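## Task

Take the tube out of the rack by the door and insert it fully into the rack by the window. The tube must never touch the floor. Release it and move the robot away afterwards. The robot must not tip over or finish leaning. The tube must stay in place without the robot holding it.

## Robot and tools

ROBOT. A LinearBot: an omnidirectional base carrying a column about 1.75 m tall. A carriage slides up and down it (lift_m, 0 to 1 m) and holds two identical six-joint arms, left and right, each ending in a two-finger gripper. The arm bases sit at roughly 0.57 m + lift_m above the floor, and some carriage parts reach about 0.15 m lower than that. A hand can reach 0.78 m from its shoulder but only about 0.38 m below its arm base. A hand is about 0.16 m long and 0.1 m wide (0.14 m with fingers open). Parked arm: joints 1-6 = 0, 0.05, 0.05, 1.45, 0, 0. With both parked the robot spans about 0.95 m by 0.7 m. The wheel motors are weak (2 N m), so drives stop on contact easily. Loose objects may occasionally get nudged by outside forces.

CAMERAS. carriage_camera is fixed on the carriage, facing forward and tilted about 20 degrees down. left_wrist_camera and right_wrist_camera look out beyond the fingertips.

FRAMES. Base frame: origin on the floor below the base centre; x forward, y left, z up. left_hand and right_hand are reported in this frame as the point between the finger pads. quat_wxyz gives the hand orientation. The hand z axis runs along the fingers and the fingers open along its y axis. A hand pointing straight up with joints 1, 5, 6 at 0 reads (1, 0, 0, 0). The odometry frame is the base frame at scene start. base_odometry comes from wheel rotation only, so slip shows up as travel. Its heading is positive to the left, between -3.142 and 3.142.

execute_actions. Arguments: actions (a list holding one action, or empty to just read state and images) and cameras (a list of carriage_camera, left_wrist_camera, right_wrist_camera or all; omitted, null or ["all"] returns all, [] returns none).

An action may hold base, joints or both. Its motions start at the same moment but may finish at different times.

base takes exactly one key, and it is a relative move from where the base last reported itself:
- translate_m: metres, forward positive, -2 to 2.
- strafe_m: metres, left positive, -2 to 2.
- rotate_rad: radians, counter-clockwise positive, -6.3 to 6.3.

joints is a single dictionary covering both arms and the lift. Each value is an absolute target, with the done-tolerance in brackets:
- lift_m: 0 to 1 m (±0.004).
- joint1_rad: -2.617 to 3.054, turns the arm about vertical; 0 is forward, positive is left (±0.02).
- joint2_rad: shoulder, 0 to 3.141 (±0.055). The upper arm lies level pointing back at 0, stands upright at 1.57, and lies level pointing forward at 3.14.
- joint3_rad: elbow, 0 folded to 3.141 straight (±0.055).
- joint4_rad: wrist pitch, -1.57 to 1.57; 0 keeps the hand in line with the forearm, positive lifts the tips (±0.04).
- joint5_rad: wrist yaw, -1.57 to 1.57; positive swings the tips to the RIGHT (±0.02).
- joint6_rad: roll about the finger axis, -2.094 to 2.094; positive is clockwise seen from the forearm (±0.02).
- gripper_m: pad gap, 0 to 0.093 m (±0.004).

Joint keys are prefixed left_ or right_, for example left_joint3_rad and right_gripper_m. Arm joints move at up to 1.8 rad/s (joints 1-3) and 2.7 rad/s (joints 4-6). An action lasts at most 15 s. A joint or base left out of an action may keep pushing toward its previous target without the status showing it. An unknown key or an out-of-range value rejects the whole call, and nothing moves. If a result reports a stop, the later execute_actions, wait and finished_scene calls in that same reply are skipped.

wait: seconds from 0 to 10. Nothing new is commanded; it returns state and images.

zoom_image: camera, and region [x0, y0, x1, y1] in pixels of that camera's latest full image, origin top-left, at most 504 by 504. It only works on cameras included in the latest result.

read_manual: returns licence text only.

finished_scene: scene (1 or 2). It is final and reports success. Replying without any tool call ends every remaining scene.

RESULTS.
- base_status and joint_status: done (for the base, the wheels turned as commanded even if they slipped); off_target (resting short of target, possibly still pushing); contact_stop or time_out (the old target is dropped and the joint or base holds where it stopped); not_followed (a self-collision check withheld that arm's targets, usually explained on a cause: line; the targets may be retried with every action); limit_stop_at_motor_heat (resend the target).
- on_its_own: what was not commanded this call. Its held at value is the target being held, not the actual position.
- A gripper holding an object normally reads off_target.
- motor_effort: percent of maximum, positive toward higher joint values, with the peak of the last action in brackets. Readings carry a fixed per-motor error plus noise. If lift effort keeps falling while lowering, a hand or its load is resting on something. drive_wheels clearly above its free-move level while at rest means the base is pressing on something.
- Joint torques: total drive output per arm joint, with offsets and noise.
- ARM HIT: the robot struck itself hard. MOTOR HOT appears from 75 °C. OVER-TEMPERATURE FAULT: at 90 °C that arm pauses for 10 s; at 100 °C it goes limp and falls.

CAUTIONS.
- The hand readings drift from truth at long reach. A level hand sags 10-17 cm under 1 kg, and a fully extended arm may not lift 1 kg.
- Each finger pad grips with roughly 45-60 N.
- Arms have no contact stop: a blocked arm keeps pressing and snaps to its target once freed.
- The base may roll up to about 0.3 m further after an arm touches something.
- After a blocked drive, back off about 0.2 m along the same path (or rotate back), repeating if still pressed. Such a retreat can itself stop for no reason; a second try usually works.
- Reversing into a table edge can topple the robot.
- Tipping is most likely with the carriage high, arms extended, a load held, while pulling, or on an abrupt stop. About 1.5 kg per hand with both arms forward can tip it. Only images show a lean.
- Never let the arms hit or press on each other hard, since that can end the run. If a command is withheld, move the withheld arm clear first, then the other arm in a later action.
- Extended arms heat quickly, even empty. Stops for heat cost time.



Each tool is called after "Call:" by a JSON object that holds its "op" and its "data", one argument or row to a line.

## Session

Call:
{"op": "execute_actions", "data": {
  "actions": []
}}

Scene clock: 0.00 s.
Joint torques (N m, as the arm reports them, + toward a larger angle): no reading
base_odometry: x=+0.000 y=+0.000 heading=+0.000 (m, m, rad; odometry frame)
base_status: not commanded
joint_positions: lift_m=+0.301 left_joint1_rad=-0.027 left_joint2_rad=+0.047 left_joint3_rad=+0.076 left_joint4_rad=+1.484 left_joint5_rad=+0.018 left_joint6_rad=-0.043 left_gripper_m=+0.094 right_joint1_rad=+0.026 right_joint2_rad=+0.030 right_joint3_rad=+0.055 right_joint4_rad=+1.393 right_joint5_rad=+0.005 right_joint6_rad=+0.007 right_gripper_m=+0.094
joint_status: not commanded
motor_effort: lift_m=+25 drive_wheels=+1 (%)
left_hand: x=+0.2951 y=+0.3468 z=+1.3034 quat_wxyz=(+0.999, +0.009, +0.029, -0.035) (m; base frame)
right_hand: x=+0.3183 y=-0.3501 z=+1.2956 quat_wxyz=(+0.997, +0.002, +0.076, +0.017) (m; base frame)
pictures: carriage_camera, left_wrist_camera, right_wrist_camera
Images, in order (width x height): carriage_camera 504x504, left_wrist_camera 504x504, right_wrist_camera 504x504.

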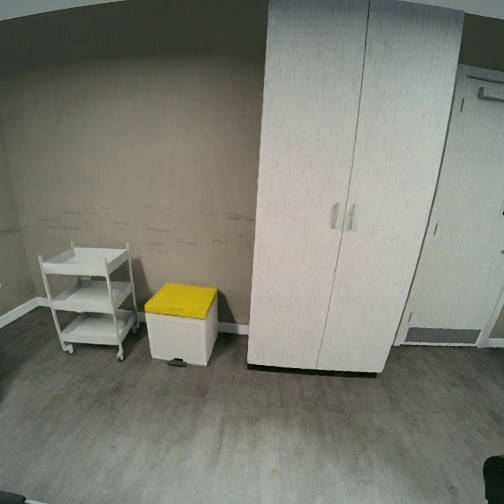

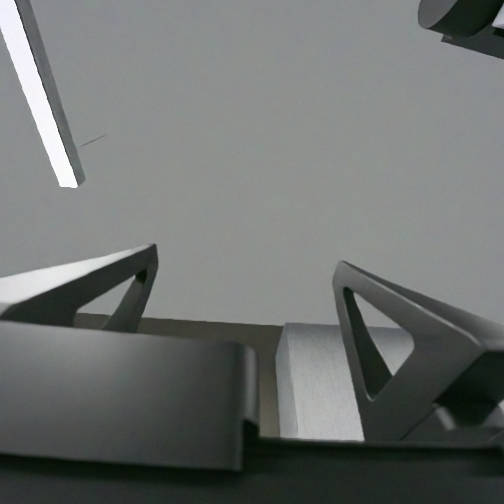

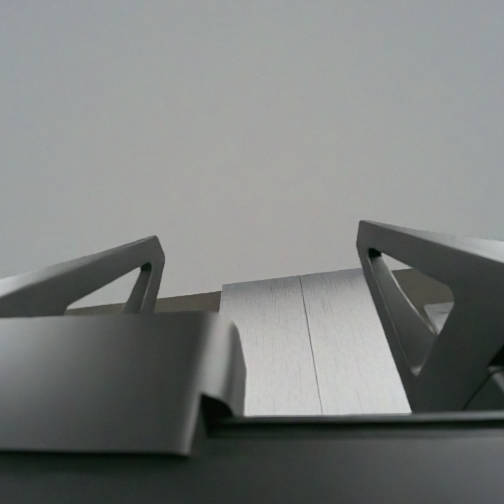

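Call:
{"op": "execute_actions", "data": {
  "actions": [
    {"base": {"rotate_rad": -1.2}}
  ],
  "cameras": ["carriage_camera"]
}}

Scene clock: 6.10 s.
Joint torques (N m, as the arm reports them, + toward a larger angle): left_arm=[-0.36  4.6   4.72 -0.36 -0.02  0.05] | right_arm=[ 0.22  5.45  6.72 -0.06  0.03  0.06]
base_odometry: x=+0.000 y=+0.000 heading=-1.198 (m, m, rad; odometry frame)
base_status: done
joint_positions: lift_m=+0.301 left_joint1_rad=-0.027 left_joint2_rad=+0.047 left_joint3_rad=+0.076 left_joint4_rad=+1.483 left_joint5_rad=+0.018 left_joint6_rad=-0.043 left_gripper_m=+0.094 right_joint1_rad=+0.026 right_joint2_rad=+0.030 right_joint3_rad=+0.055 right_joint4_rad=+1.393 right_joint5_rad=+0.005 right_joint6_rad=+0.007 right_gripper_m=+0.094
joint_status: not commanded
motor_effort: lift_m=+25(25) drive_wheels=+13(35) (%)
left_hand: x=+0.2952 y=+0.3468 z=+1.3033 quat_wxyz=(+0.999, +0.009, +0.029, -0.035) (m; base frame)
right_hand: x=+0.3185 y=-0.3501 z=+1.2956 quat_wxyz=(+0.997, +0.002, +0.076, +0.017) (m; base frame)
pictures: carriage_camera
Images, in order (width x height): carriage_camera 504x504.

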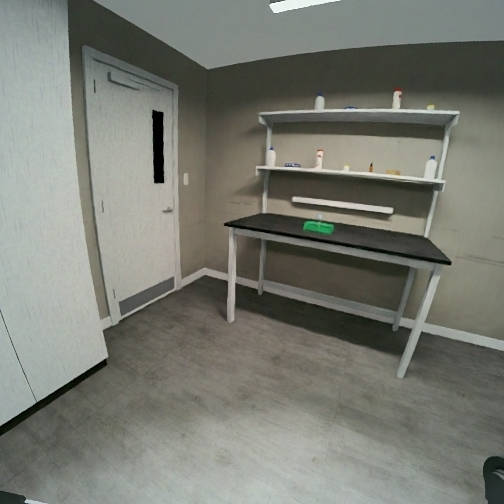

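Call:
{"op": "zoom_image", "data": {
  "camera": "carriage_camera",
  "region": [270, 190, 370, 250]
}}

Region (270, 190, 370, 250) of carriage_camera's 504x504 image, scaled by 5.040, with more detail than that image has; it fills the top 302 rows of this view, and the rest is white.

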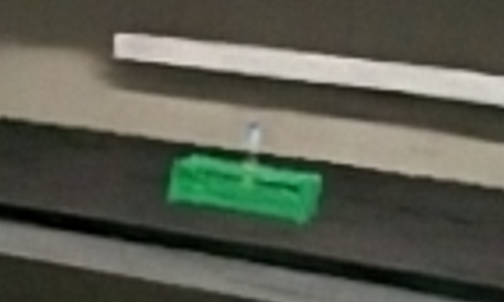

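Call:
{"op": "execute_actions", "data": {
  "actions": [
    {"base": {"rotate_rad": -0.45}}
  ],
  "cameras": ["carriage_camera"]
}}

Scene clock: 38.50 s.
Joint torques (N m, as the arm reports them, + toward a larger angle): left_arm=[-0.32  4.86  4.89 -0.4  -0.05  0.03] | right_arm=[ 0.19  5.49  6.68 -0.08  0.03  0.05]
base_odometry: x=+0.000 y=+0.000 heading=-1.647 (m, m, rad; odometry frame)
base_status: done
joint_positions: lift_m=+0.301 left_joint1_rad=-0.027 left_joint2_rad=+0.047 left_joint3_rad=+0.076 left_joint4_rad=+1.484 left_joint5_rad=+0.018 left_joint6_rad=-0.043 left_gripper_m=+0.095 right_joint1_rad=+0.026 right_joint2_rad=+0.030 right_joint3_rad=+0.055 right_joint4_rad=+1.392 right_joint5_rad=+0.005 right_joint6_rad=+0.007 right_gripper_m=+0.094
joint_status: not commanded
motor_effort: lift_m=+25(25) drive_wheels=+15(35) (%)
left_hand: x=+0.2951 y=+0.3468 z=+1.3034 quat_wxyz=(+0.999, +0.009, +0.029, -0.035) (m; base frame)
right_hand: x=+0.3186 y=-0.3501 z=+1.2956 quat_wxyz=(+0.997, +0.002, +0.077, +0.017) (m; base frame)
pictures: carriage_camera
Images, in order (width x height): carriage_camera 504x504.

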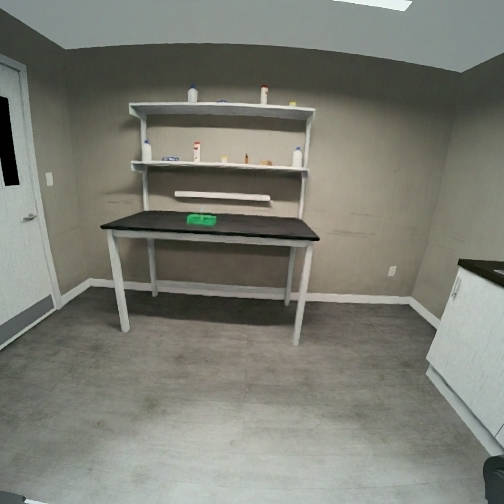

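Call:
{"op": "execute_actions", "data": {
  "actions": [
    {"base": {"translate_m": 0.95}, "joints": {"lift_m": 0.5, "left_joint1_rad": 0, "left_joint2_rad": 1.9, "left_joint3_rad": 1.6, "left_joint4_rad": -1.27, "left_joint5_rad": 0, "left_joint6_rad": 0}}
  ],
  "cameras": ["carriage_camera", "left_wrist_camera"]
}}

Scene clock: 112.23 s.
Joint torques (N m, as the arm reports them, + toward a larger angle): left_arm=[ 0.37 -8.5   7.28  0.23 -0.08  0.08] | right_arm=[ 0.2   5.41  6.65 -0.09  0.05  0.06]
base_odometry: x=-0.074 y=-0.947 heading=-1.648 (m, m, rad; odometry frame)
base_status: done
joint_positions: lift_m=+0.500 left_joint1_rad=-0.006 left_joint2_rad=+1.903 left_joint3_rad=+1.569 left_joint4_rad=-1.271 left_joint5_rad=+0.004 left_joint6_rad=-0.004 left_gripper_m=+0.095 right_joint1_rad=+0.026 right_joint2_rad=+0.030 right_joint3_rad=+0.055 right_joint4_rad=+1.392 right_joint5_rad=+0.005 right_joint6_rad=+0.007 right_gripper_m=+0.094
joint_status: all done
motor_effort: lift_m=+23(31) drive_wheels=-10(40) (%)
left_hand: x=+0.6305 y=+0.3474 z=+1.1584 quat_wxyz=(-0.017, +0.001, +1.000, -0.002) (m; base frame)
right_hand: x=+0.3186 y=-0.3501 z=+1.4951 quat_wxyz=(+0.997, +0.002, +0.077, +0.017) (m; base frame)
pictures: carriage_camera, left_wrist_camera
Images, in order (width x height): carriage_camera 504x504, left_wrist_camera 504x504.

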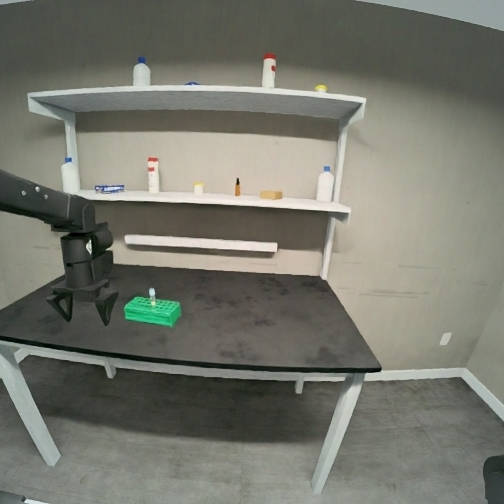

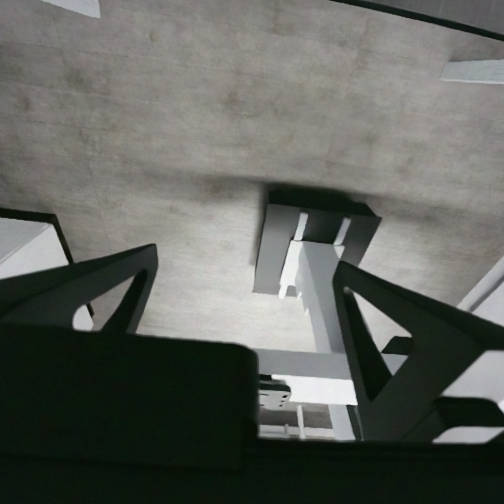

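Call:
{"op": "zoom_image", "data": {
  "camera": "carriage_camera",
  "region": [100, 270, 200, 340]
}}

Region (100, 270, 200, 340) of carriage_camera's 504x504 image, scaled by 5.040, with more detail than that image has; it fills the top 353 rows of this view, and the rest is white.

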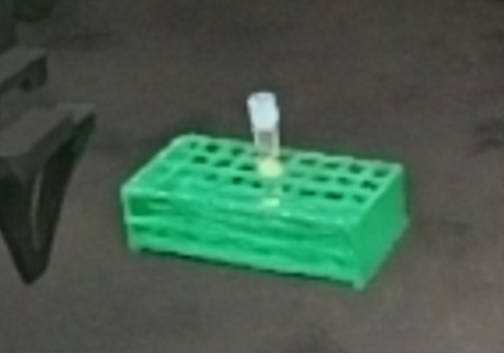

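Call:
{"op": "execute_actions", "data": {
  "actions": [
    {"base": {"translate_m": 0.33}}
  ],
  "cameras": ["carriage_camera", "left_wrist_camera"]
}}

Scene clock: 144.93 s.
Joint torques (N m, as the arm reports them, + toward a larger angle): left_arm=[-0.01 -8.39  7.56  0.27 -0.11  0.11] | right_arm=[ 0.14  5.45  6.62 -0.1   0.02  0.07]
base_odometry: x=-0.100 y=-1.276 heading=-1.649 (m, m, rad; odometry frame)
base_status: done
joint_positions: lift_m=+0.500 left_joint1_rad=-0.005 left_joint2_rad=+1.903 left_joint3_rad=+1.569 left_joint4_rad=-1.271 left_joint5_rad=+0.004 left_joint6_rad=-0.004 left_gripper_m=+0.095 right_joint1_rad=+0.026 right_joint2_rad=+0.030 right_joint3_rad=+0.055 right_joint4_rad=+1.393 right_joint5_rad=+0.005 right_joint6_rad=+0.007 right_gripper_m=+0.094
joint_status: not commanded
motor_effort: lift_m=+23(23) drive_wheels=-10(34) (%)
left_hand: x=+0.6304 y=+0.3479 z=+1.1584 quat_wxyz=(-0.017, +0.000, +1.000, -0.002) (m; base frame)
right_hand: x=+0.3185 y=-0.3501 z=+1.4951 quat_wxyz=(+0.997, +0.002, +0.076, +0.017) (m; base frame)
pictures: carriage_camera, left_wrist_camera
Images, in order (width x height): carriage_camera 504x504, left_wrist_camera 504x504.

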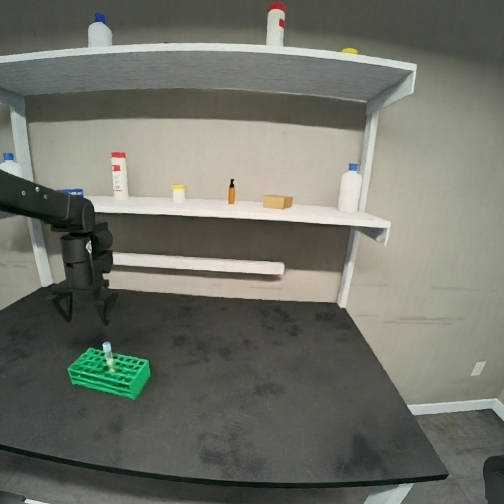

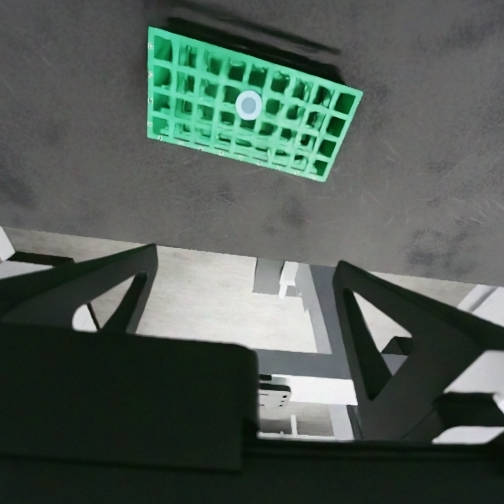

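Call:
{"op": "execute_actions", "data": {
  "actions": [
    {"base": {"translate_m": 0.062}, "joints": {"lift_m": 0.43, "left_joint4_rad": -1.24}}
  ],
  "cameras": ["carriage_camera", "left_wrist_camera"]
}}

Scene clock: 160.23 s.
Joint torques (N m, as the arm reports them, + toward a larger angle): left_arm=[-0.02 -8.64  6.81  0.37 -0.08  0.08] | right_arm=[ 0.15  5.4   6.71 -0.08  0.04  0.08]
base_odometry: x=-0.105 y=-1.338 heading=-1.650 (m, m, rad; odometry frame)
base_status: done
joint_positions: lift_m=+0.430 left_joint1_rad=-0.004 left_joint2_rad=+1.904 left_joint3_rad=+1.579 left_joint4_rad=-1.246 left_joint5_rad=+0.004 left_joint6_rad=-0.004 left_gripper_m=+0.095 right_joint1_rad=+0.026 right_joint2_rad=+0.030 right_joint3_rad=+0.055 right_joint4_rad=+1.393 right_joint5_rad=+0.005 right_joint6_rad=+0.007 right_gripper_m=+0.094
joint_status: all done
motor_effort: lift_m=+25(25) drive_wheels=-10(36) (%)
left_hand: x=+0.6393 y=+0.3481 z=+1.0900 quat_wxyz=(+0.000, +0.000, +1.000, -0.002) (m; base frame)
right_hand: x=+0.3184 y=-0.3501 z=+1.4249 quat_wxyz=(+0.997, +0.002, +0.076, +0.017) (m; base frame)
pictures: carriage_camera, left_wrist_camera
Images, in order (width x height): carriage_camera 504x504, left_wrist_camera 504x504.

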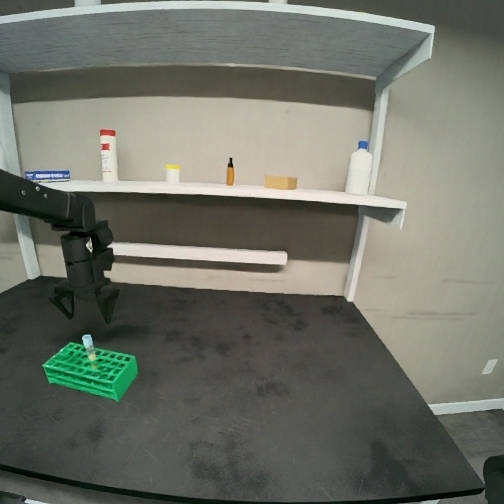

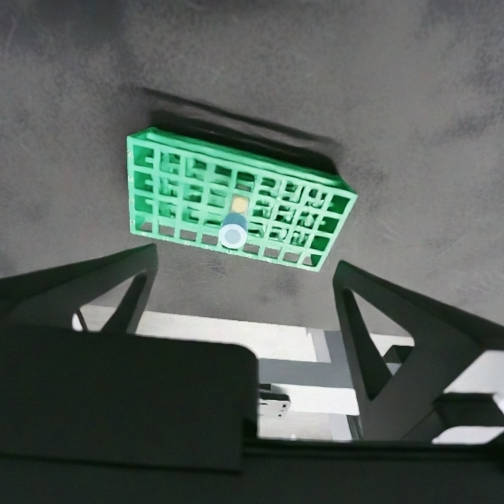

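Call:
{"op": "execute_actions", "data": {
  "actions": [
    {"joints": {"lift_m": 0.395, "left_joint1_rad": 0.032, "left_gripper_m": 0.06}}
  ],
  "cameras": ["carriage_camera", "left_wrist_camera"]
}}

Scene clock: 189.47 s.
Joint torques (N m, as the arm reports them, + toward a larger angle): left_arm=[-0.27 -8.77  6.66  0.37 -0.08  0.08] | right_arm=[ 0.1   5.39  6.81 -0.09  0.03  0.07]
base_odometry: x=-0.105 y=-1.338 heading=-1.650 (m, m, rad; odometry frame)
base_status: not commanded
joint_positions: lift_m=+0.395 left_joint1_rad=+0.032 left_joint2_rad=+1.907 left_joint3_rad=+1.579 left_joint4_rad=-1.245 left_joint5_rad=+0.003 left_joint6_rad=-0.004 left_gripper_m=+0.060 right_joint1_rad=+0.026 right_joint2_rad=+0.030 right_joint3_rad=+0.055 right_joint4_rad=+1.393 right_joint5_rad=+0.005 right_joint6_rad=+0.007 right_gripper_m=+0.094
joint_status: all done
motor_effort: lift_m=+24(26) drive_wheels=-10(10) (%)
left_hand: x=+0.6393 y=+0.3610 z=+1.0539 quat_wxyz=(-0.001, -0.018, +1.000, -0.002) (m; base frame)
right_hand: x=+0.3184 y=-0.3501 z=+1.3900 quat_wxyz=(+0.997, +0.002, +0.076, +0.017) (m; base frame)
pictures: carriage_camera, left_wrist_camera
Images, in order (width x height): carriage_camera 504x504, left_wrist_camera 504x504.

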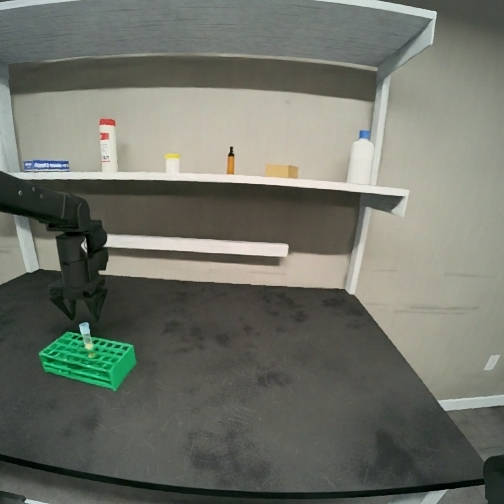

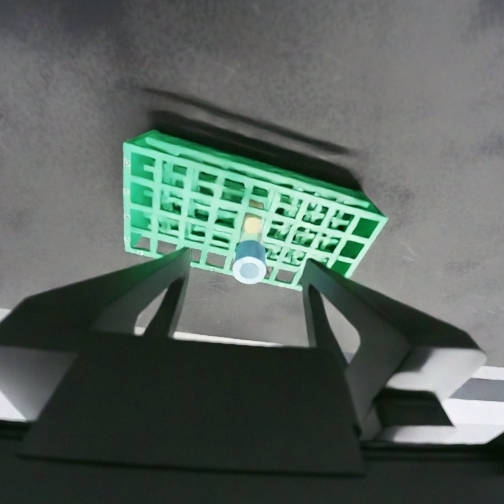

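Call:
{"op": "zoom_image", "data": {
  "camera": "carriage_camera",
  "region": [30, 280, 150, 400]
}}

Call:
{"op": "zoom_image", "data": {
  "camera": "left_wrist_camera",
  "region": [170, 180, 330, 340]
}}

Region (30, 280, 150, 400) of carriage_camera's 504x504 image, scaled by 4.200, with more detail than that image has.

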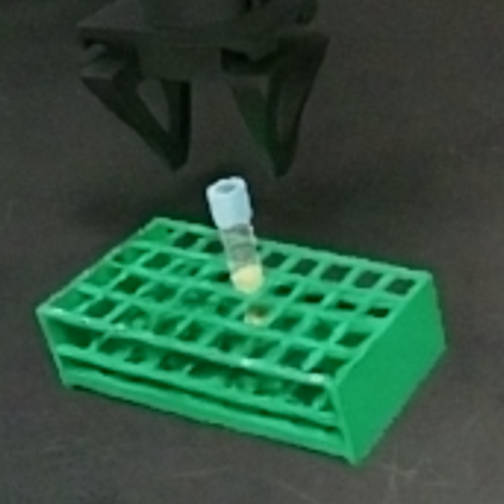

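Region (170, 180, 330, 340) of left_wrist_camera's 504x504 image, scaled by 3.150, with more detail than that image has.

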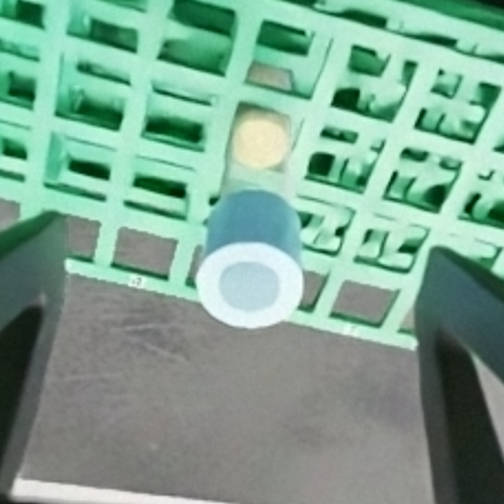

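Call:
{"op": "execute_actions", "data": {
  "actions": [
    {"base": {"translate_m": -0.005}, "joints": {"lift_m": 0.365}}
  ],
  "cameras": ["carriage_camera", "left_wrist_camera"]
}}

Scene clock: 214.83 s.
Joint torques (N m, as the arm reports them, + toward a larger angle): left_arm=[-0.18 -9.06  6.9   0.37 -0.06  0.08] | right_arm=[ 0.21  5.39  6.71 -0.07  0.02  0.07]
base_odometry: x=-0.105 y=-1.333 heading=-1.651 (m, m, rad; odometry frame)
base_status: done
joint_positions: lift_m=+0.365 left_joint1_rad=+0.032 left_joint2_rad=+1.909 left_joint3_rad=+1.580 left_joint4_rad=-1.244 left_joint5_rad=+0.003 left_joint6_rad=-0.004 left_gripper_m=+0.060 right_joint1_rad=+0.026 right_joint2_rad=+0.030 right_joint3_rad=+0.055 right_joint4_rad=+1.393 right_joint5_rad=+0.005 right_joint6_rad=+0.007 right_gripper_m=+0.094
joint_status: all done
motor_effort: lift_m=+24(25) drive_wheels=-6(29) (%)
left_hand: x=+0.6397 y=+0.3610 z=+1.0238 quat_wxyz=(-0.001, -0.018, +1.000, -0.002) (m; base frame)
right_hand: x=+0.3183 y=-0.3501 z=+1.3600 quat_wxyz=(+0.997, +0.002, +0.076, +0.017) (m; base frame)
pictures: carriage_camera, left_wrist_camera
Images, in order (width x height): carriage_camera 504x504, left_wrist_camera 504x504.

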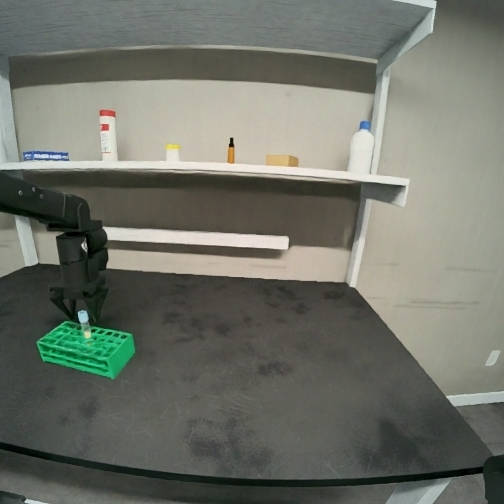

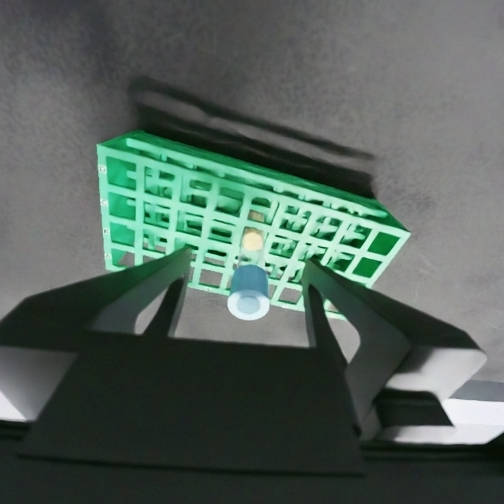

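Call:
{"op": "zoom_image", "data": {
  "camera": "carriage_camera",
  "region": [30, 270, 140, 380]
}}

Call:
{"op": "zoom_image", "data": {
  "camera": "left_wrist_camera",
  "region": [170, 200, 330, 360]
}}

Region (30, 270, 140, 380) of carriage_camera's 504x504 image, scaled by 4.582, with more detail than that image has.

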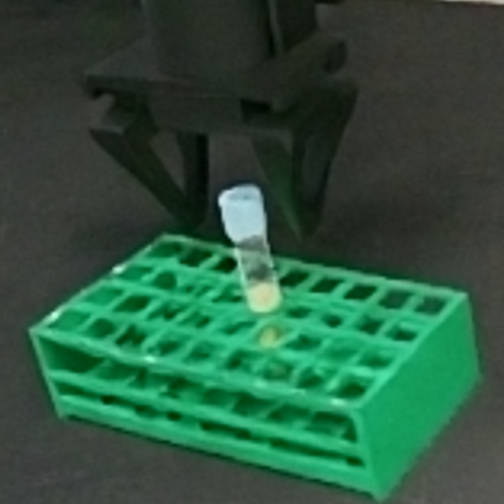

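Region (170, 200, 330, 360) of left_wrist_camera's 504x504 image, scaled by 3.150, with more detail than that image has.

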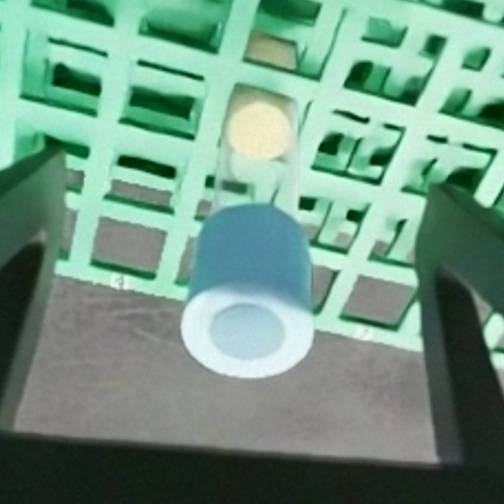

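Call:
{"op": "execute_actions", "data": {
  "actions": [
    {"base": {"translate_m": -0.005}, "joints": {"left_gripper_m": 0.03}}
  ],
  "cameras": ["left_wrist_camera"]
}}

Scene clock: 232.10 s.
Joint torques (N m, as the arm reports them, + toward a larger angle): left_arm=[-0.3  -8.88  6.75  0.36 -0.07  0.09] | right_arm=[ 0.22  5.41  6.67 -0.09  0.03  0.07]
base_odometry: x=-0.104 y=-1.328 heading=-1.652 (m, m, rad; odometry frame)
base_status: done
joint_positions: lift_m=+0.365 left_joint1_rad=+0.032 left_joint2_rad=+1.909 left_joint3_rad=+1.580 left_joint4_rad=-1.244 left_joint5_rad=+0.003 left_joint6_rad=-0.004 left_gripper_m=+0.030 right_joint1_rad=+0.026 right_joint2_rad=+0.030 right_joint3_rad=+0.055 right_joint4_rad=+1.393 right_joint5_rad=+0.005 right_joint6_rad=+0.007 right_gripper_m=+0.094
joint_status: all done
motor_effort: lift_m=+24(24) drive_wheels=-5(31) (%)
left_hand: x=+0.6398 y=+0.3610 z=+1.0238 quat_wxyz=(-0.001, -0.018, +1.000, -0.002) (m; base frame)
right_hand: x=+0.3184 y=-0.3501 z=+1.3600 quat_wxyz=(+0.997, +0.002, +0.076, +0.017) (m; base frame)
pictures: left_wrist_camera
Images, in order (width x height): left_wrist_camera 504x504.

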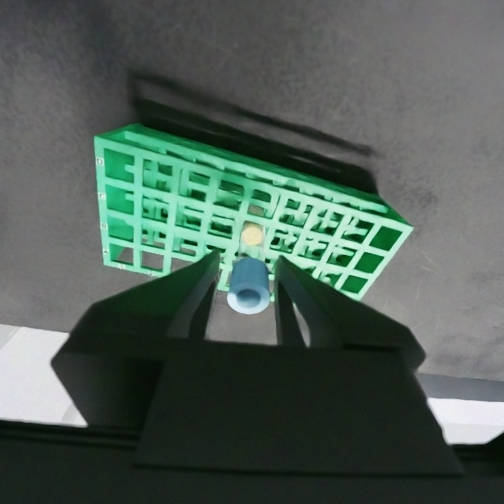

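Call:
{"op": "execute_actions", "data": {
  "actions": [
    {"joints": {"left_gripper_m": 0.008}}
  ],
  "cameras": ["left_wrist_camera", "carriage_camera"]
}}

Scene clock: 236.37 s.
Joint torques (N m, as the arm reports them, + toward a larger angle): left_arm=[-0.35 -9.05  6.79  0.35 -0.08  0.07] | right_arm=[ 0.27  5.39  6.64 -0.07  0.03  0.07]
base_odometry: x=-0.104 y=-1.328 heading=-1.652 (m, m, rad; odometry frame)
base_status: not commanded
joint_positions: lift_m=+0.365 left_joint1_rad=+0.032 left_joint2_rad=+1.909 left_joint3_rad=+1.580 left_joint4_rad=-1.244 left_joint5_rad=+0.004 left_joint6_rad=-0.004 left_gripper_m=+0.018 right_joint1_rad=+0.026 right_joint2_rad=+0.030 right_joint3_rad=+0.055 right_joint4_rad=+1.393 right_joint5_rad=+0.005 right_joint6_rad=+0.007 right_gripper_m=+0.094
joint_status: left_gripper_m off_target (ended at +0.018, target +0.008)
motor_effort: lift_m=+24(24) drive_wheels=-5(5) (%)
left_hand: x=+0.6398 y=+0.3610 z=+1.0238 quat_wxyz=(-0.001, -0.018, +1.000, -0.002) (m; base frame)
right_hand: x=+0.3184 y=-0.3501 z=+1.3600 quat_wxyz=(+0.997, +0.002, +0.076, +0.017) (m; base frame)
pictures: carriage_camera, left_wrist_camera
Images, in order (width x height): carriage_camera 504x504, left_wrist_camera 504x504.

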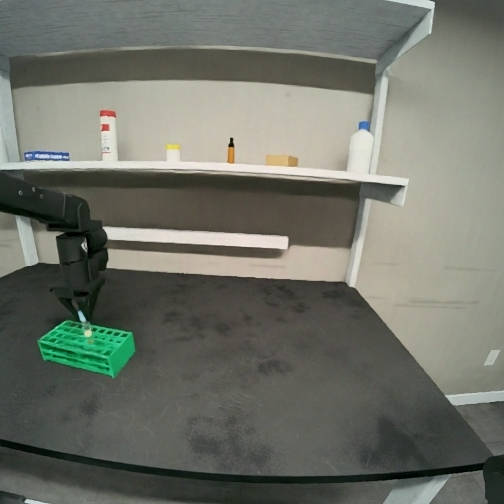

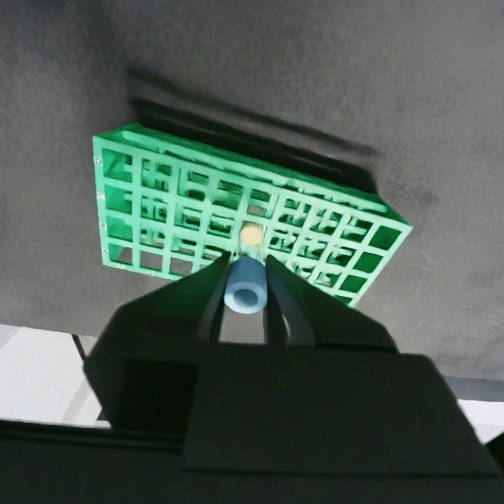

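Call:
{"op": "execute_actions", "data": {
  "actions": [
    {"joints": {"lift_m": 0.47}}
  ],
  "cameras": ["left_wrist_camera", "carriage_camera"]
}}

Scene clock: 240.50 s.
Joint torques (N m, as the arm reports them, + toward a larger angle): left_arm=[-0.08 -9.13  6.77  0.36 -0.07  0.1 ] | right_arm=[ 0.23  5.44  6.66 -0.08  0.05  0.07]
base_odometry: x=-0.104 y=-1.328 heading=-1.652 (m, m, rad; odometry frame)
base_status: not commanded
joint_positions: lift_m=+0.470 left_joint1_rad=+0.032 left_joint2_rad=+1.909 left_joint3_rad=+1.580 left_joint4_rad=-1.243 left_joint5_rad=+0.003 left_joint6_rad=-0.004 left_gripper_m=+0.018 right_joint1_rad=+0.026 right_joint2_rad=+0.030 right_joint3_rad=+0.055 right_joint4_rad=+1.393 right_joint5_rad=+0.005 right_joint6_rad=+0.007 right_gripper_m=+0.094
joint_status: all done
motor_effort: lift_m=+24(29) drive_wheels=-5(5) (%)
left_hand: x=+0.6401 y=+0.3610 z=+1.1287 quat_wxyz=(+0.000, -0.018, +1.000, -0.002) (m; base frame)
right_hand: x=+0.3184 y=-0.3501 z=+1.4650 quat_wxyz=(+0.997, +0.002, +0.076, +0.017) (m; base frame)
pictures: carriage_camera, left_wrist_camera
Images, in order (width x height): carriage_camera 504x504, left_wrist_camera 504x504.

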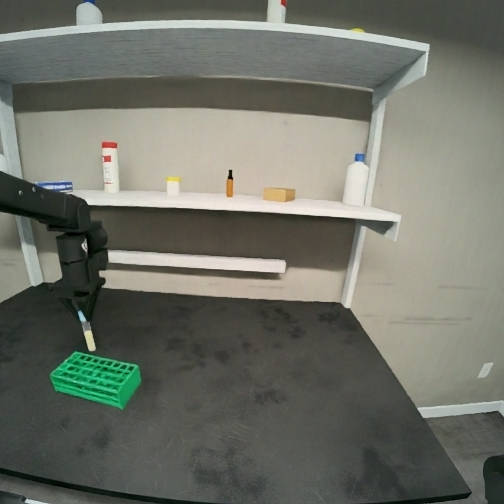

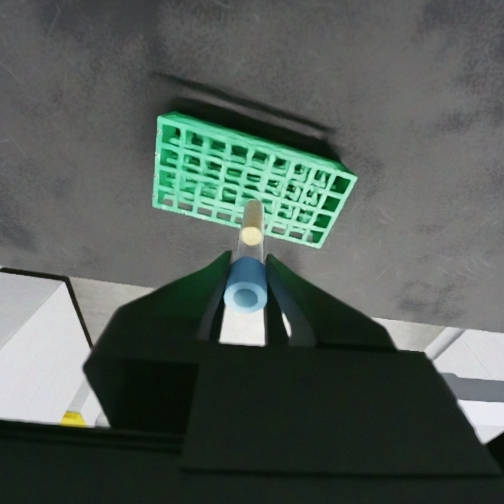

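Call:
{"op": "zoom_image", "data": {
  "camera": "left_wrist_camera",
  "region": [140, 90, 370, 320]
}}

Region (140, 90, 370, 320) of left_wrist_camera's 504x504 image, scaled by 2.191, with more detail than that image has.

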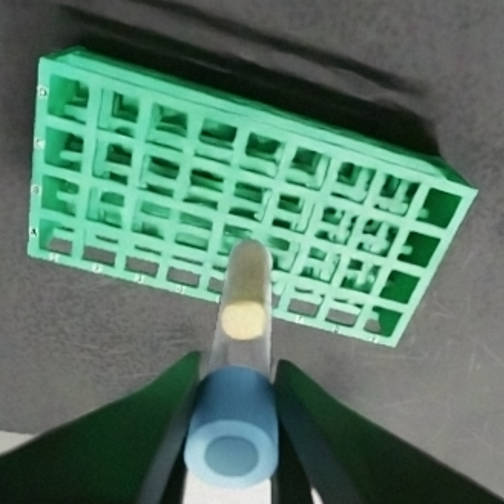

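Call:
{"op": "execute_actions", "data": {
  "actions": [
    {"base": {"translate_m": -0.45}, "joints": {"left_joint2_rad": 1.4, "left_joint3_rad": 1.09, "left_joint1_rad": 0.0}}
  ],
  "cameras": []
}}

Call:
{"op": "execute_actions", "data": {
  "actions": [
    {"base": {"rotate_rad": -1.4}}
  ],
  "cameras": ["carriage_camera"]
}}

Scene clock: 263.93 s.
Joint torques (N m, as the arm reports them, + toward a larger angle): left_arm=[-0.51 -5.42  4.34  0.37 -0.03  0.08] | right_arm=[ 0.18  5.34  6.62 -0.09  0.02  0.07]
base_odometry: x=-0.068 y=-0.880 heading=-1.653 (m, m, rad; odometry frame)
base_status: done
joint_positions: lift_m=+0.470 left_joint1_rad=+0.001 left_joint2_rad=+1.423 left_joint3_rad=+1.105 left_joint4_rad=-1.240 left_joint5_rad=+0.003 left_joint6_rad=-0.004 left_gripper_m=+0.018 right_joint1_rad=+0.026 right_joint2_rad=+0.030 right_joint3_rad=+0.055 right_joint4_rad=+1.393 right_joint5_rad=+0.005 right_joint6_rad=+0.007 right_gripper_m=+0.094
joint_status: all done
motor_effort: lift_m=+24(24) drive_wheels=-9(40) (%)
left_hand: x=+0.5174 y=+0.3501 z=+1.1436 quat_wxyz=(+0.007, -0.002, +1.000, -0.001) (m; base frame)
right_hand: x=+0.3183 y=-0.3501 z=+1.4650 quat_wxyz=(+0.997, +0.002, +0.076, +0.017) (m; base frame)
pictures: none
No camera images: the call's "cameras" was empty. Leave "cameras" out to get every camera's image.

Scene clock: 266.87 s.
Joint torques (N m, as the arm reports them, + toward a larger angle): left_arm=[-0.49 -5.51  4.39  0.45 -0.06  0.09] | right_arm=[ 0.21  5.35  6.68 -0.05  0.03  0.06]
base_odometry: x=-0.068 y=-0.880 heading=-3.051 (m, m, rad; odometry frame)
base_status: done
joint_positions: lift_m=+0.470 left_joint1_rad=+0.001 left_joint2_rad=+1.422 left_joint3_rad=+1.105 left_joint4_rad=-1.238 left_joint5_rad=+0.002 left_joint6_rad=-0.004 left_gripper_m=+0.018 right_joint1_rad=+0.026 right_joint2_rad=+0.030 right_joint3_rad=+0.055 right_joint4_rad=+1.391 right_joint5_rad=+0.005 right_joint6_rad=+0.007 right_gripper_m=+0.094
joint_status: not commanded
motor_effort: lift_m=+24(24) drive_wheels=+12(38) (%)
left_hand: x=+0.5178 y=+0.3502 z=+1.1438 quat_wxyz=(+0.008, -0.002, +1.000, -0.001) (m; base frame)
right_hand: x=+0.3189 y=-0.3501 z=+1.4649 quat_wxyz=(+0.997, +0.002, +0.077, +0.017) (m; base frame)
pictures: carriage_camera
Images, in order (width x height): carriage_camera 504x504.

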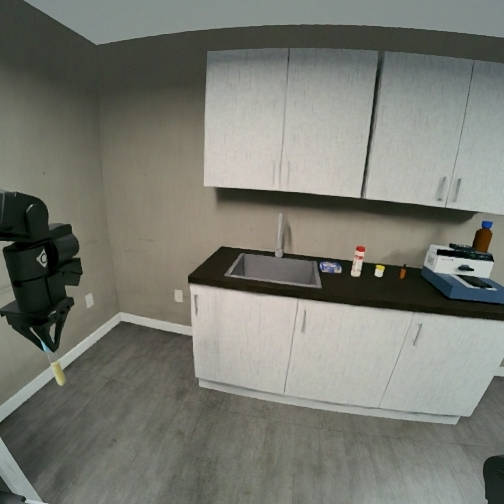

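Call:
{"op": "execute_actions", "data": {
  "actions": [
    {"base": {"rotate_rad": -1.6}}
  ],
  "cameras": ["carriage_camera"]
}}

Scene clock: 273.93 s.
Joint torques (N m, as the arm reports them, + toward a larger angle): left_arm=[-0.42 -5.75  4.36  0.36 -0.04  0.08] | right_arm=[ 0.21  5.4   6.71 -0.06  0.03  0.05]
base_odometry: x=-0.068 y=-0.880 heading=+1.633 (m, m, rad; odometry frame)
base_status: done
joint_positions: lift_m=+0.470 left_joint1_rad=+0.001 left_joint2_rad=+1.422 left_joint3_rad=+1.105 left_joint4_rad=-1.237 left_joint5_rad=+0.002 left_joint6_rad=-0.004 left_gripper_m=+0.018 right_joint1_rad=+0.026 right_joint2_rad=+0.030 right_joint3_rad=+0.055 right_joint4_rad=+1.391 right_joint5_rad=+0.005 right_joint6_rad=+0.007 right_gripper_m=+0.094
joint_status: not commanded
motor_effort: lift_m=+24(24) drive_wheels=+13(37) (%)
left_hand: x=+0.5182 y=+0.3502 z=+1.1438 quat_wxyz=(+0.009, -0.002, +1.000, -0.001) (m; base frame)
right_hand: x=+0.3189 y=-0.3501 z=+1.4649 quat_wxyz=(+0.997, +0.002, +0.077, +0.017) (m; base frame)
pictures: carriage_camera
Images, in order (width x height): carriage_camera 504x504.

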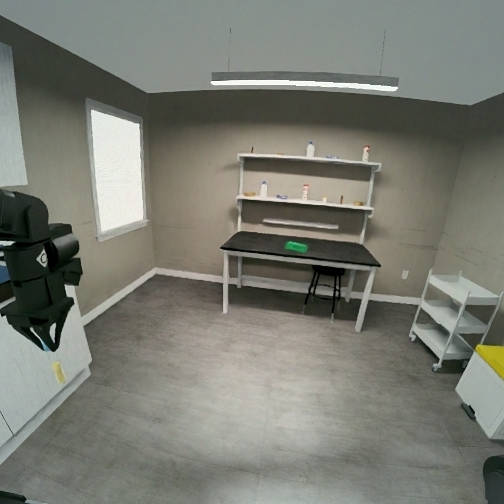

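Call:
{"op": "execute_actions", "data": {
  "actions": [
    {"base": {"rotate_rad": -0.31}}
  ],
  "cameras": []
}}

Call:
{"op": "execute_actions", "data": {
  "actions": [
    {"base": {"translate_m": 1.55}, "joints": {"lift_m": 0.4}}
  ],
  "cameras": ["carriage_camera", "left_wrist_camera"]
}}

Scene clock: 321.97 s.
Joint torques (N m, as the arm reports them, + toward a larger angle): left_arm=[-0.42 -5.43  4.29  0.37 -0.03  0.06] | right_arm=[ 0.22  5.38  6.75 -0.07  0.04  0.07]
base_odometry: x=-0.068 y=-0.880 heading=+1.325 (m, m, rad; odometry frame)
base_status: done
joint_positions: lift_m=+0.470 left_joint1_rad=+0.001 left_joint2_rad=+1.422 left_joint3_rad=+1.105 left_joint4_rad=-1.237 left_joint5_rad=+0.002 left_joint6_rad=-0.004 left_gripper_m=+0.018 right_joint1_rad=+0.026 right_joint2_rad=+0.030 right_joint3_rad=+0.055 right_joint4_rad=+1.390 right_joint5_rad=+0.005 right_joint6_rad=+0.007 right_gripper_m=+0.094
joint_status: not commanded
motor_effort: lift_m=+24(24) drive_wheels=+14(36) (%)
left_hand: x=+0.5180 y=+0.3502 z=+1.1438 quat_wxyz=(+0.008, -0.002, +1.000, -0.001) (m; base frame)
right_hand: x=+0.3190 y=-0.3501 z=+1.4649 quat_wxyz=(+0.997, +0.002, +0.077, +0.017) (m; base frame)
pictures: none
No camera images: the call's "cameras" was empty. Leave "cameras" out to get every camera's image.

Scene clock: 327.47 s.
Joint torques (N m, as the arm reports them, + toward a larger angle): left_arm=[-0.51 -5.02  4.27  0.41 -0.07  0.08] | right_arm=[ 0.18  5.26  6.64 -0.09  0.03  0.07]
base_odometry: x=+0.312 y=+0.623 heading=+1.324 (m, m, rad; odometry frame)
base_status: done
joint_positions: lift_m=+0.400 left_joint1_rad=+0.001 left_joint2_rad=+1.413 left_joint3_rad=+1.105 left_joint4_rad=-1.242 left_joint5_rad=+0.002 left_joint6_rad=-0.004 left_gripper_m=+0.018 right_joint1_rad=+0.026 right_joint2_rad=+0.030 right_joint3_rad=+0.055 right_joint4_rad=+1.394 right_joint5_rad=+0.005 right_joint6_rad=+0.007 right_gripper_m=+0.094
joint_status: all done
motor_effort: lift_m=+25(25) drive_wheels=-10(40) (%)
left_hand: x=+0.5169 y=+0.3502 z=+1.0755 quat_wxyz=(+0.010, -0.002, +1.000, -0.001) (m; base frame)
right_hand: x=+0.3182 y=-0.3501 z=+1.3949 quat_wxyz=(+0.997, +0.002, +0.076, +0.017) (m; base frame)
pictures: carriage_camera, left_wrist_camera
Images, in order (width x height): carriage_camera 504x504, left_wrist_camera 504x504.

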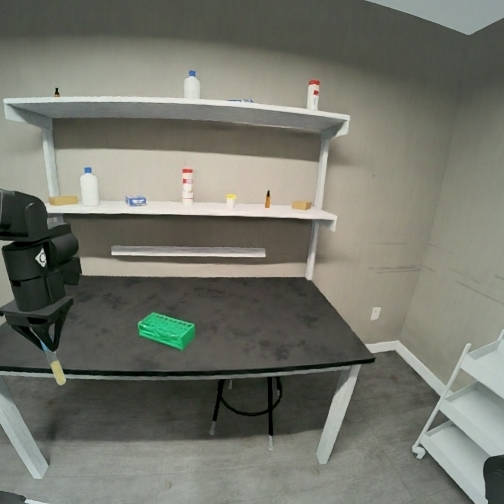

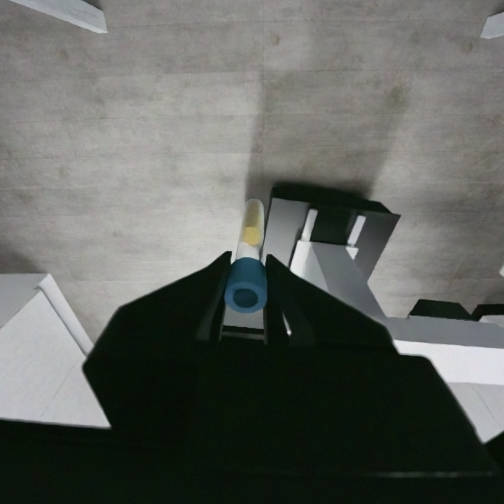

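Call:
{"op": "execute_actions", "data": {
  "actions": [
    {"base": {"translate_m": 0.32}, "joints": {"lift_m": 0.345, "left_joint1_rad": -0.12, "left_joint2_rad": 1.9, "left_joint3_rad": 1.6}}
  ],
  "cameras": ["carriage_camera", "left_wrist_camera"]
}}

Scene clock: 339.77 s.
Joint torques (N m, as the arm reports them, + toward a larger angle): left_arm=[-0.34 -8.    7.17  0.36 -0.07  0.1 ] | right_arm=[ 0.21  5.42  6.69 -0.1   0.04  0.06]
base_odometry: x=+0.391 y=+0.933 heading=+1.323 (m, m, rad; odometry frame)
base_status: done
joint_positions: lift_m=+0.345 left_joint1_rad=-0.121 left_joint2_rad=+1.893 left_joint3_rad=+1.572 left_joint4_rad=-1.243 left_joint5_rad=+0.001 left_joint6_rad=-0.004 left_gripper_m=+0.018 right_joint1_rad=+0.026 right_joint2_rad=+0.030 right_joint3_rad=+0.055 right_joint4_rad=+1.394 right_joint5_rad=+0.005 right_joint6_rad=+0.007 right_gripper_m=+0.094
joint_status: all done
motor_effort: lift_m=+25(25) drive_wheels=-10(35) (%)
left_hand: x=+0.6357 y=+0.3071 z=+1.0068 quat_wxyz=(+0.003, +0.058, +0.998, -0.001) (m; base frame)
right_hand: x=+0.3182 y=-0.3501 z=+1.3400 quat_wxyz=(+0.997, +0.002, +0.076, +0.017) (m; base frame)
pictures: carriage_camera, left_wrist_camera
Images, in order (width x height): carriage_camera 504x504, left_wrist_camera 504x504.

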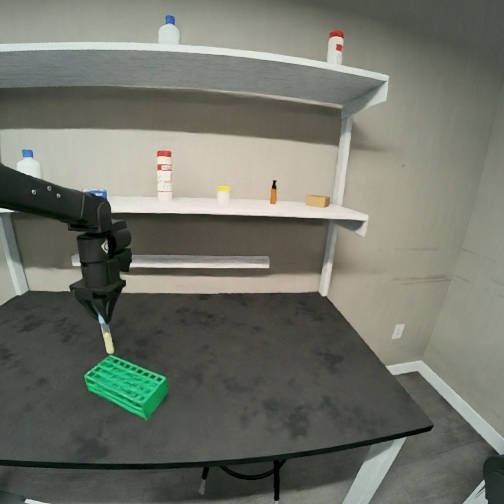

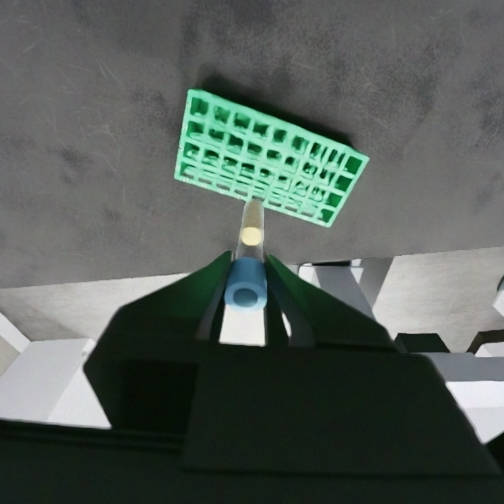

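Call:
{"op": "zoom_image", "data": {
  "camera": "left_wrist_camera",
  "region": [160, 70, 390, 300]
}}

Region (160, 70, 390, 300) of left_wrist_camera's 504x504 image, scaled by 2.191, with more detail than that image has.

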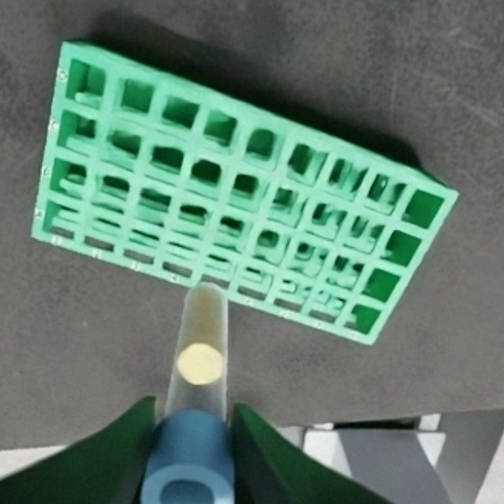

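Call:
{"op": "execute_actions", "data": {
  "actions": [
    {"joints": {"lift_m": 0.295}}
  ],
  "cameras": ["carriage_camera", "left_wrist_camera"]
}}

Call:
{"op": "zoom_image", "data": {
  "camera": "left_wrist_camera",
  "region": [160, 90, 390, 320]
}}

Call:
{"op": "zoom_image", "data": {
  "camera": "carriage_camera",
  "region": [60, 290, 190, 420]
}}

Scene clock: 353.90 s.
Joint torques (N m, as the arm reports them, + toward a larger angle): left_arm=[-0.4  -8.54  7.04  0.44 -0.05  0.09] | right_arm=[ 0.18  5.44  6.62 -0.09  0.02  0.05]
base_odometry: x=+0.391 y=+0.933 heading=+1.323 (m, m, rad; odometry frame)
base_status: not commanded
joint_positions: lift_m=+0.295 left_joint1_rad=-0.121 left_joint2_rad=+1.903 left_joint3_rad=+1.579 left_joint4_rad=-1.243 left_joint5_rad=+0.001 left_joint6_rad=-0.004 left_gripper_m=+0.018 right_joint1_rad=+0.026 right_joint2_rad=+0.030 right_joint3_rad=+0.055 right_joint4_rad=+1.394 right_joint5_rad=+0.005 right_joint6_rad=+0.007 right_gripper_m=+0.094
joint_status: all done
motor_effort: lift_m=+25(25) drive_wheels=-9(10) (%)
left_hand: x=+0.6372 y=+0.3069 z=+0.9553 quat_wxyz=(+0.002, +0.058, +0.998, -0.001) (m; base frame)
right_hand: x=+0.3182 y=-0.3501 z=+1.2900 quat_wxyz=(+0.997, +0.002, +0.076, +0.017) (m; base frame)
pictures: carriage_camera, left_wrist_camera
Images, in order (width x height): carriage_camera 504x504, left_wrist_camera 504x504.

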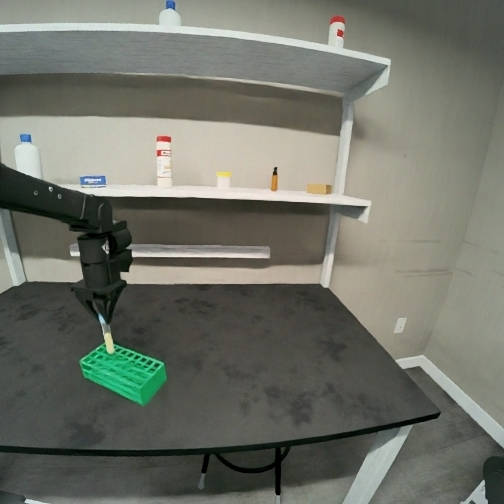

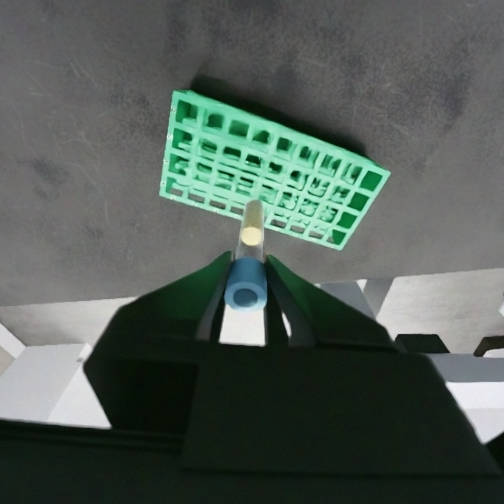

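Region (160, 90, 390, 320) of left_wrist_camera's 504x504 image, scaled by 2.191, with more detail than that image has.

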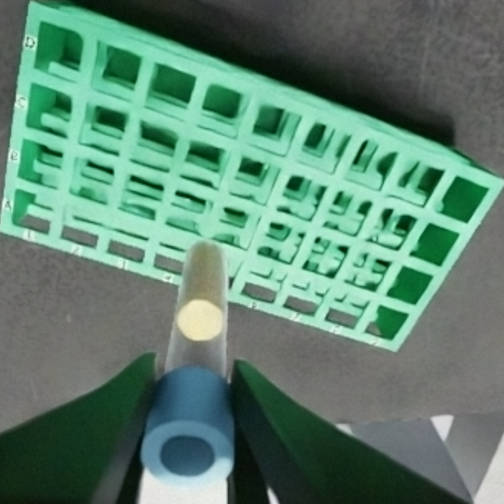

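Region (60, 290, 190, 420) of carriage_camera's 504x504 image, scaled by 3.877, with more detail than that image has.

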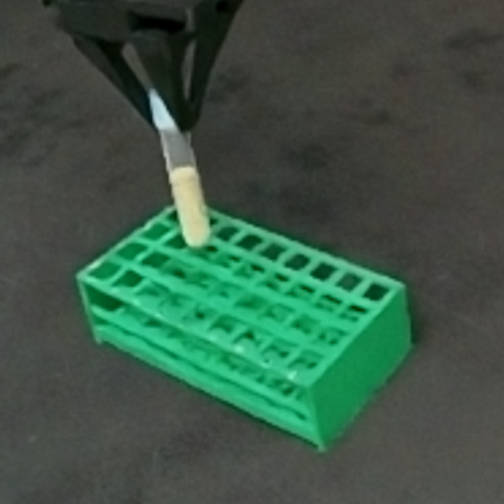

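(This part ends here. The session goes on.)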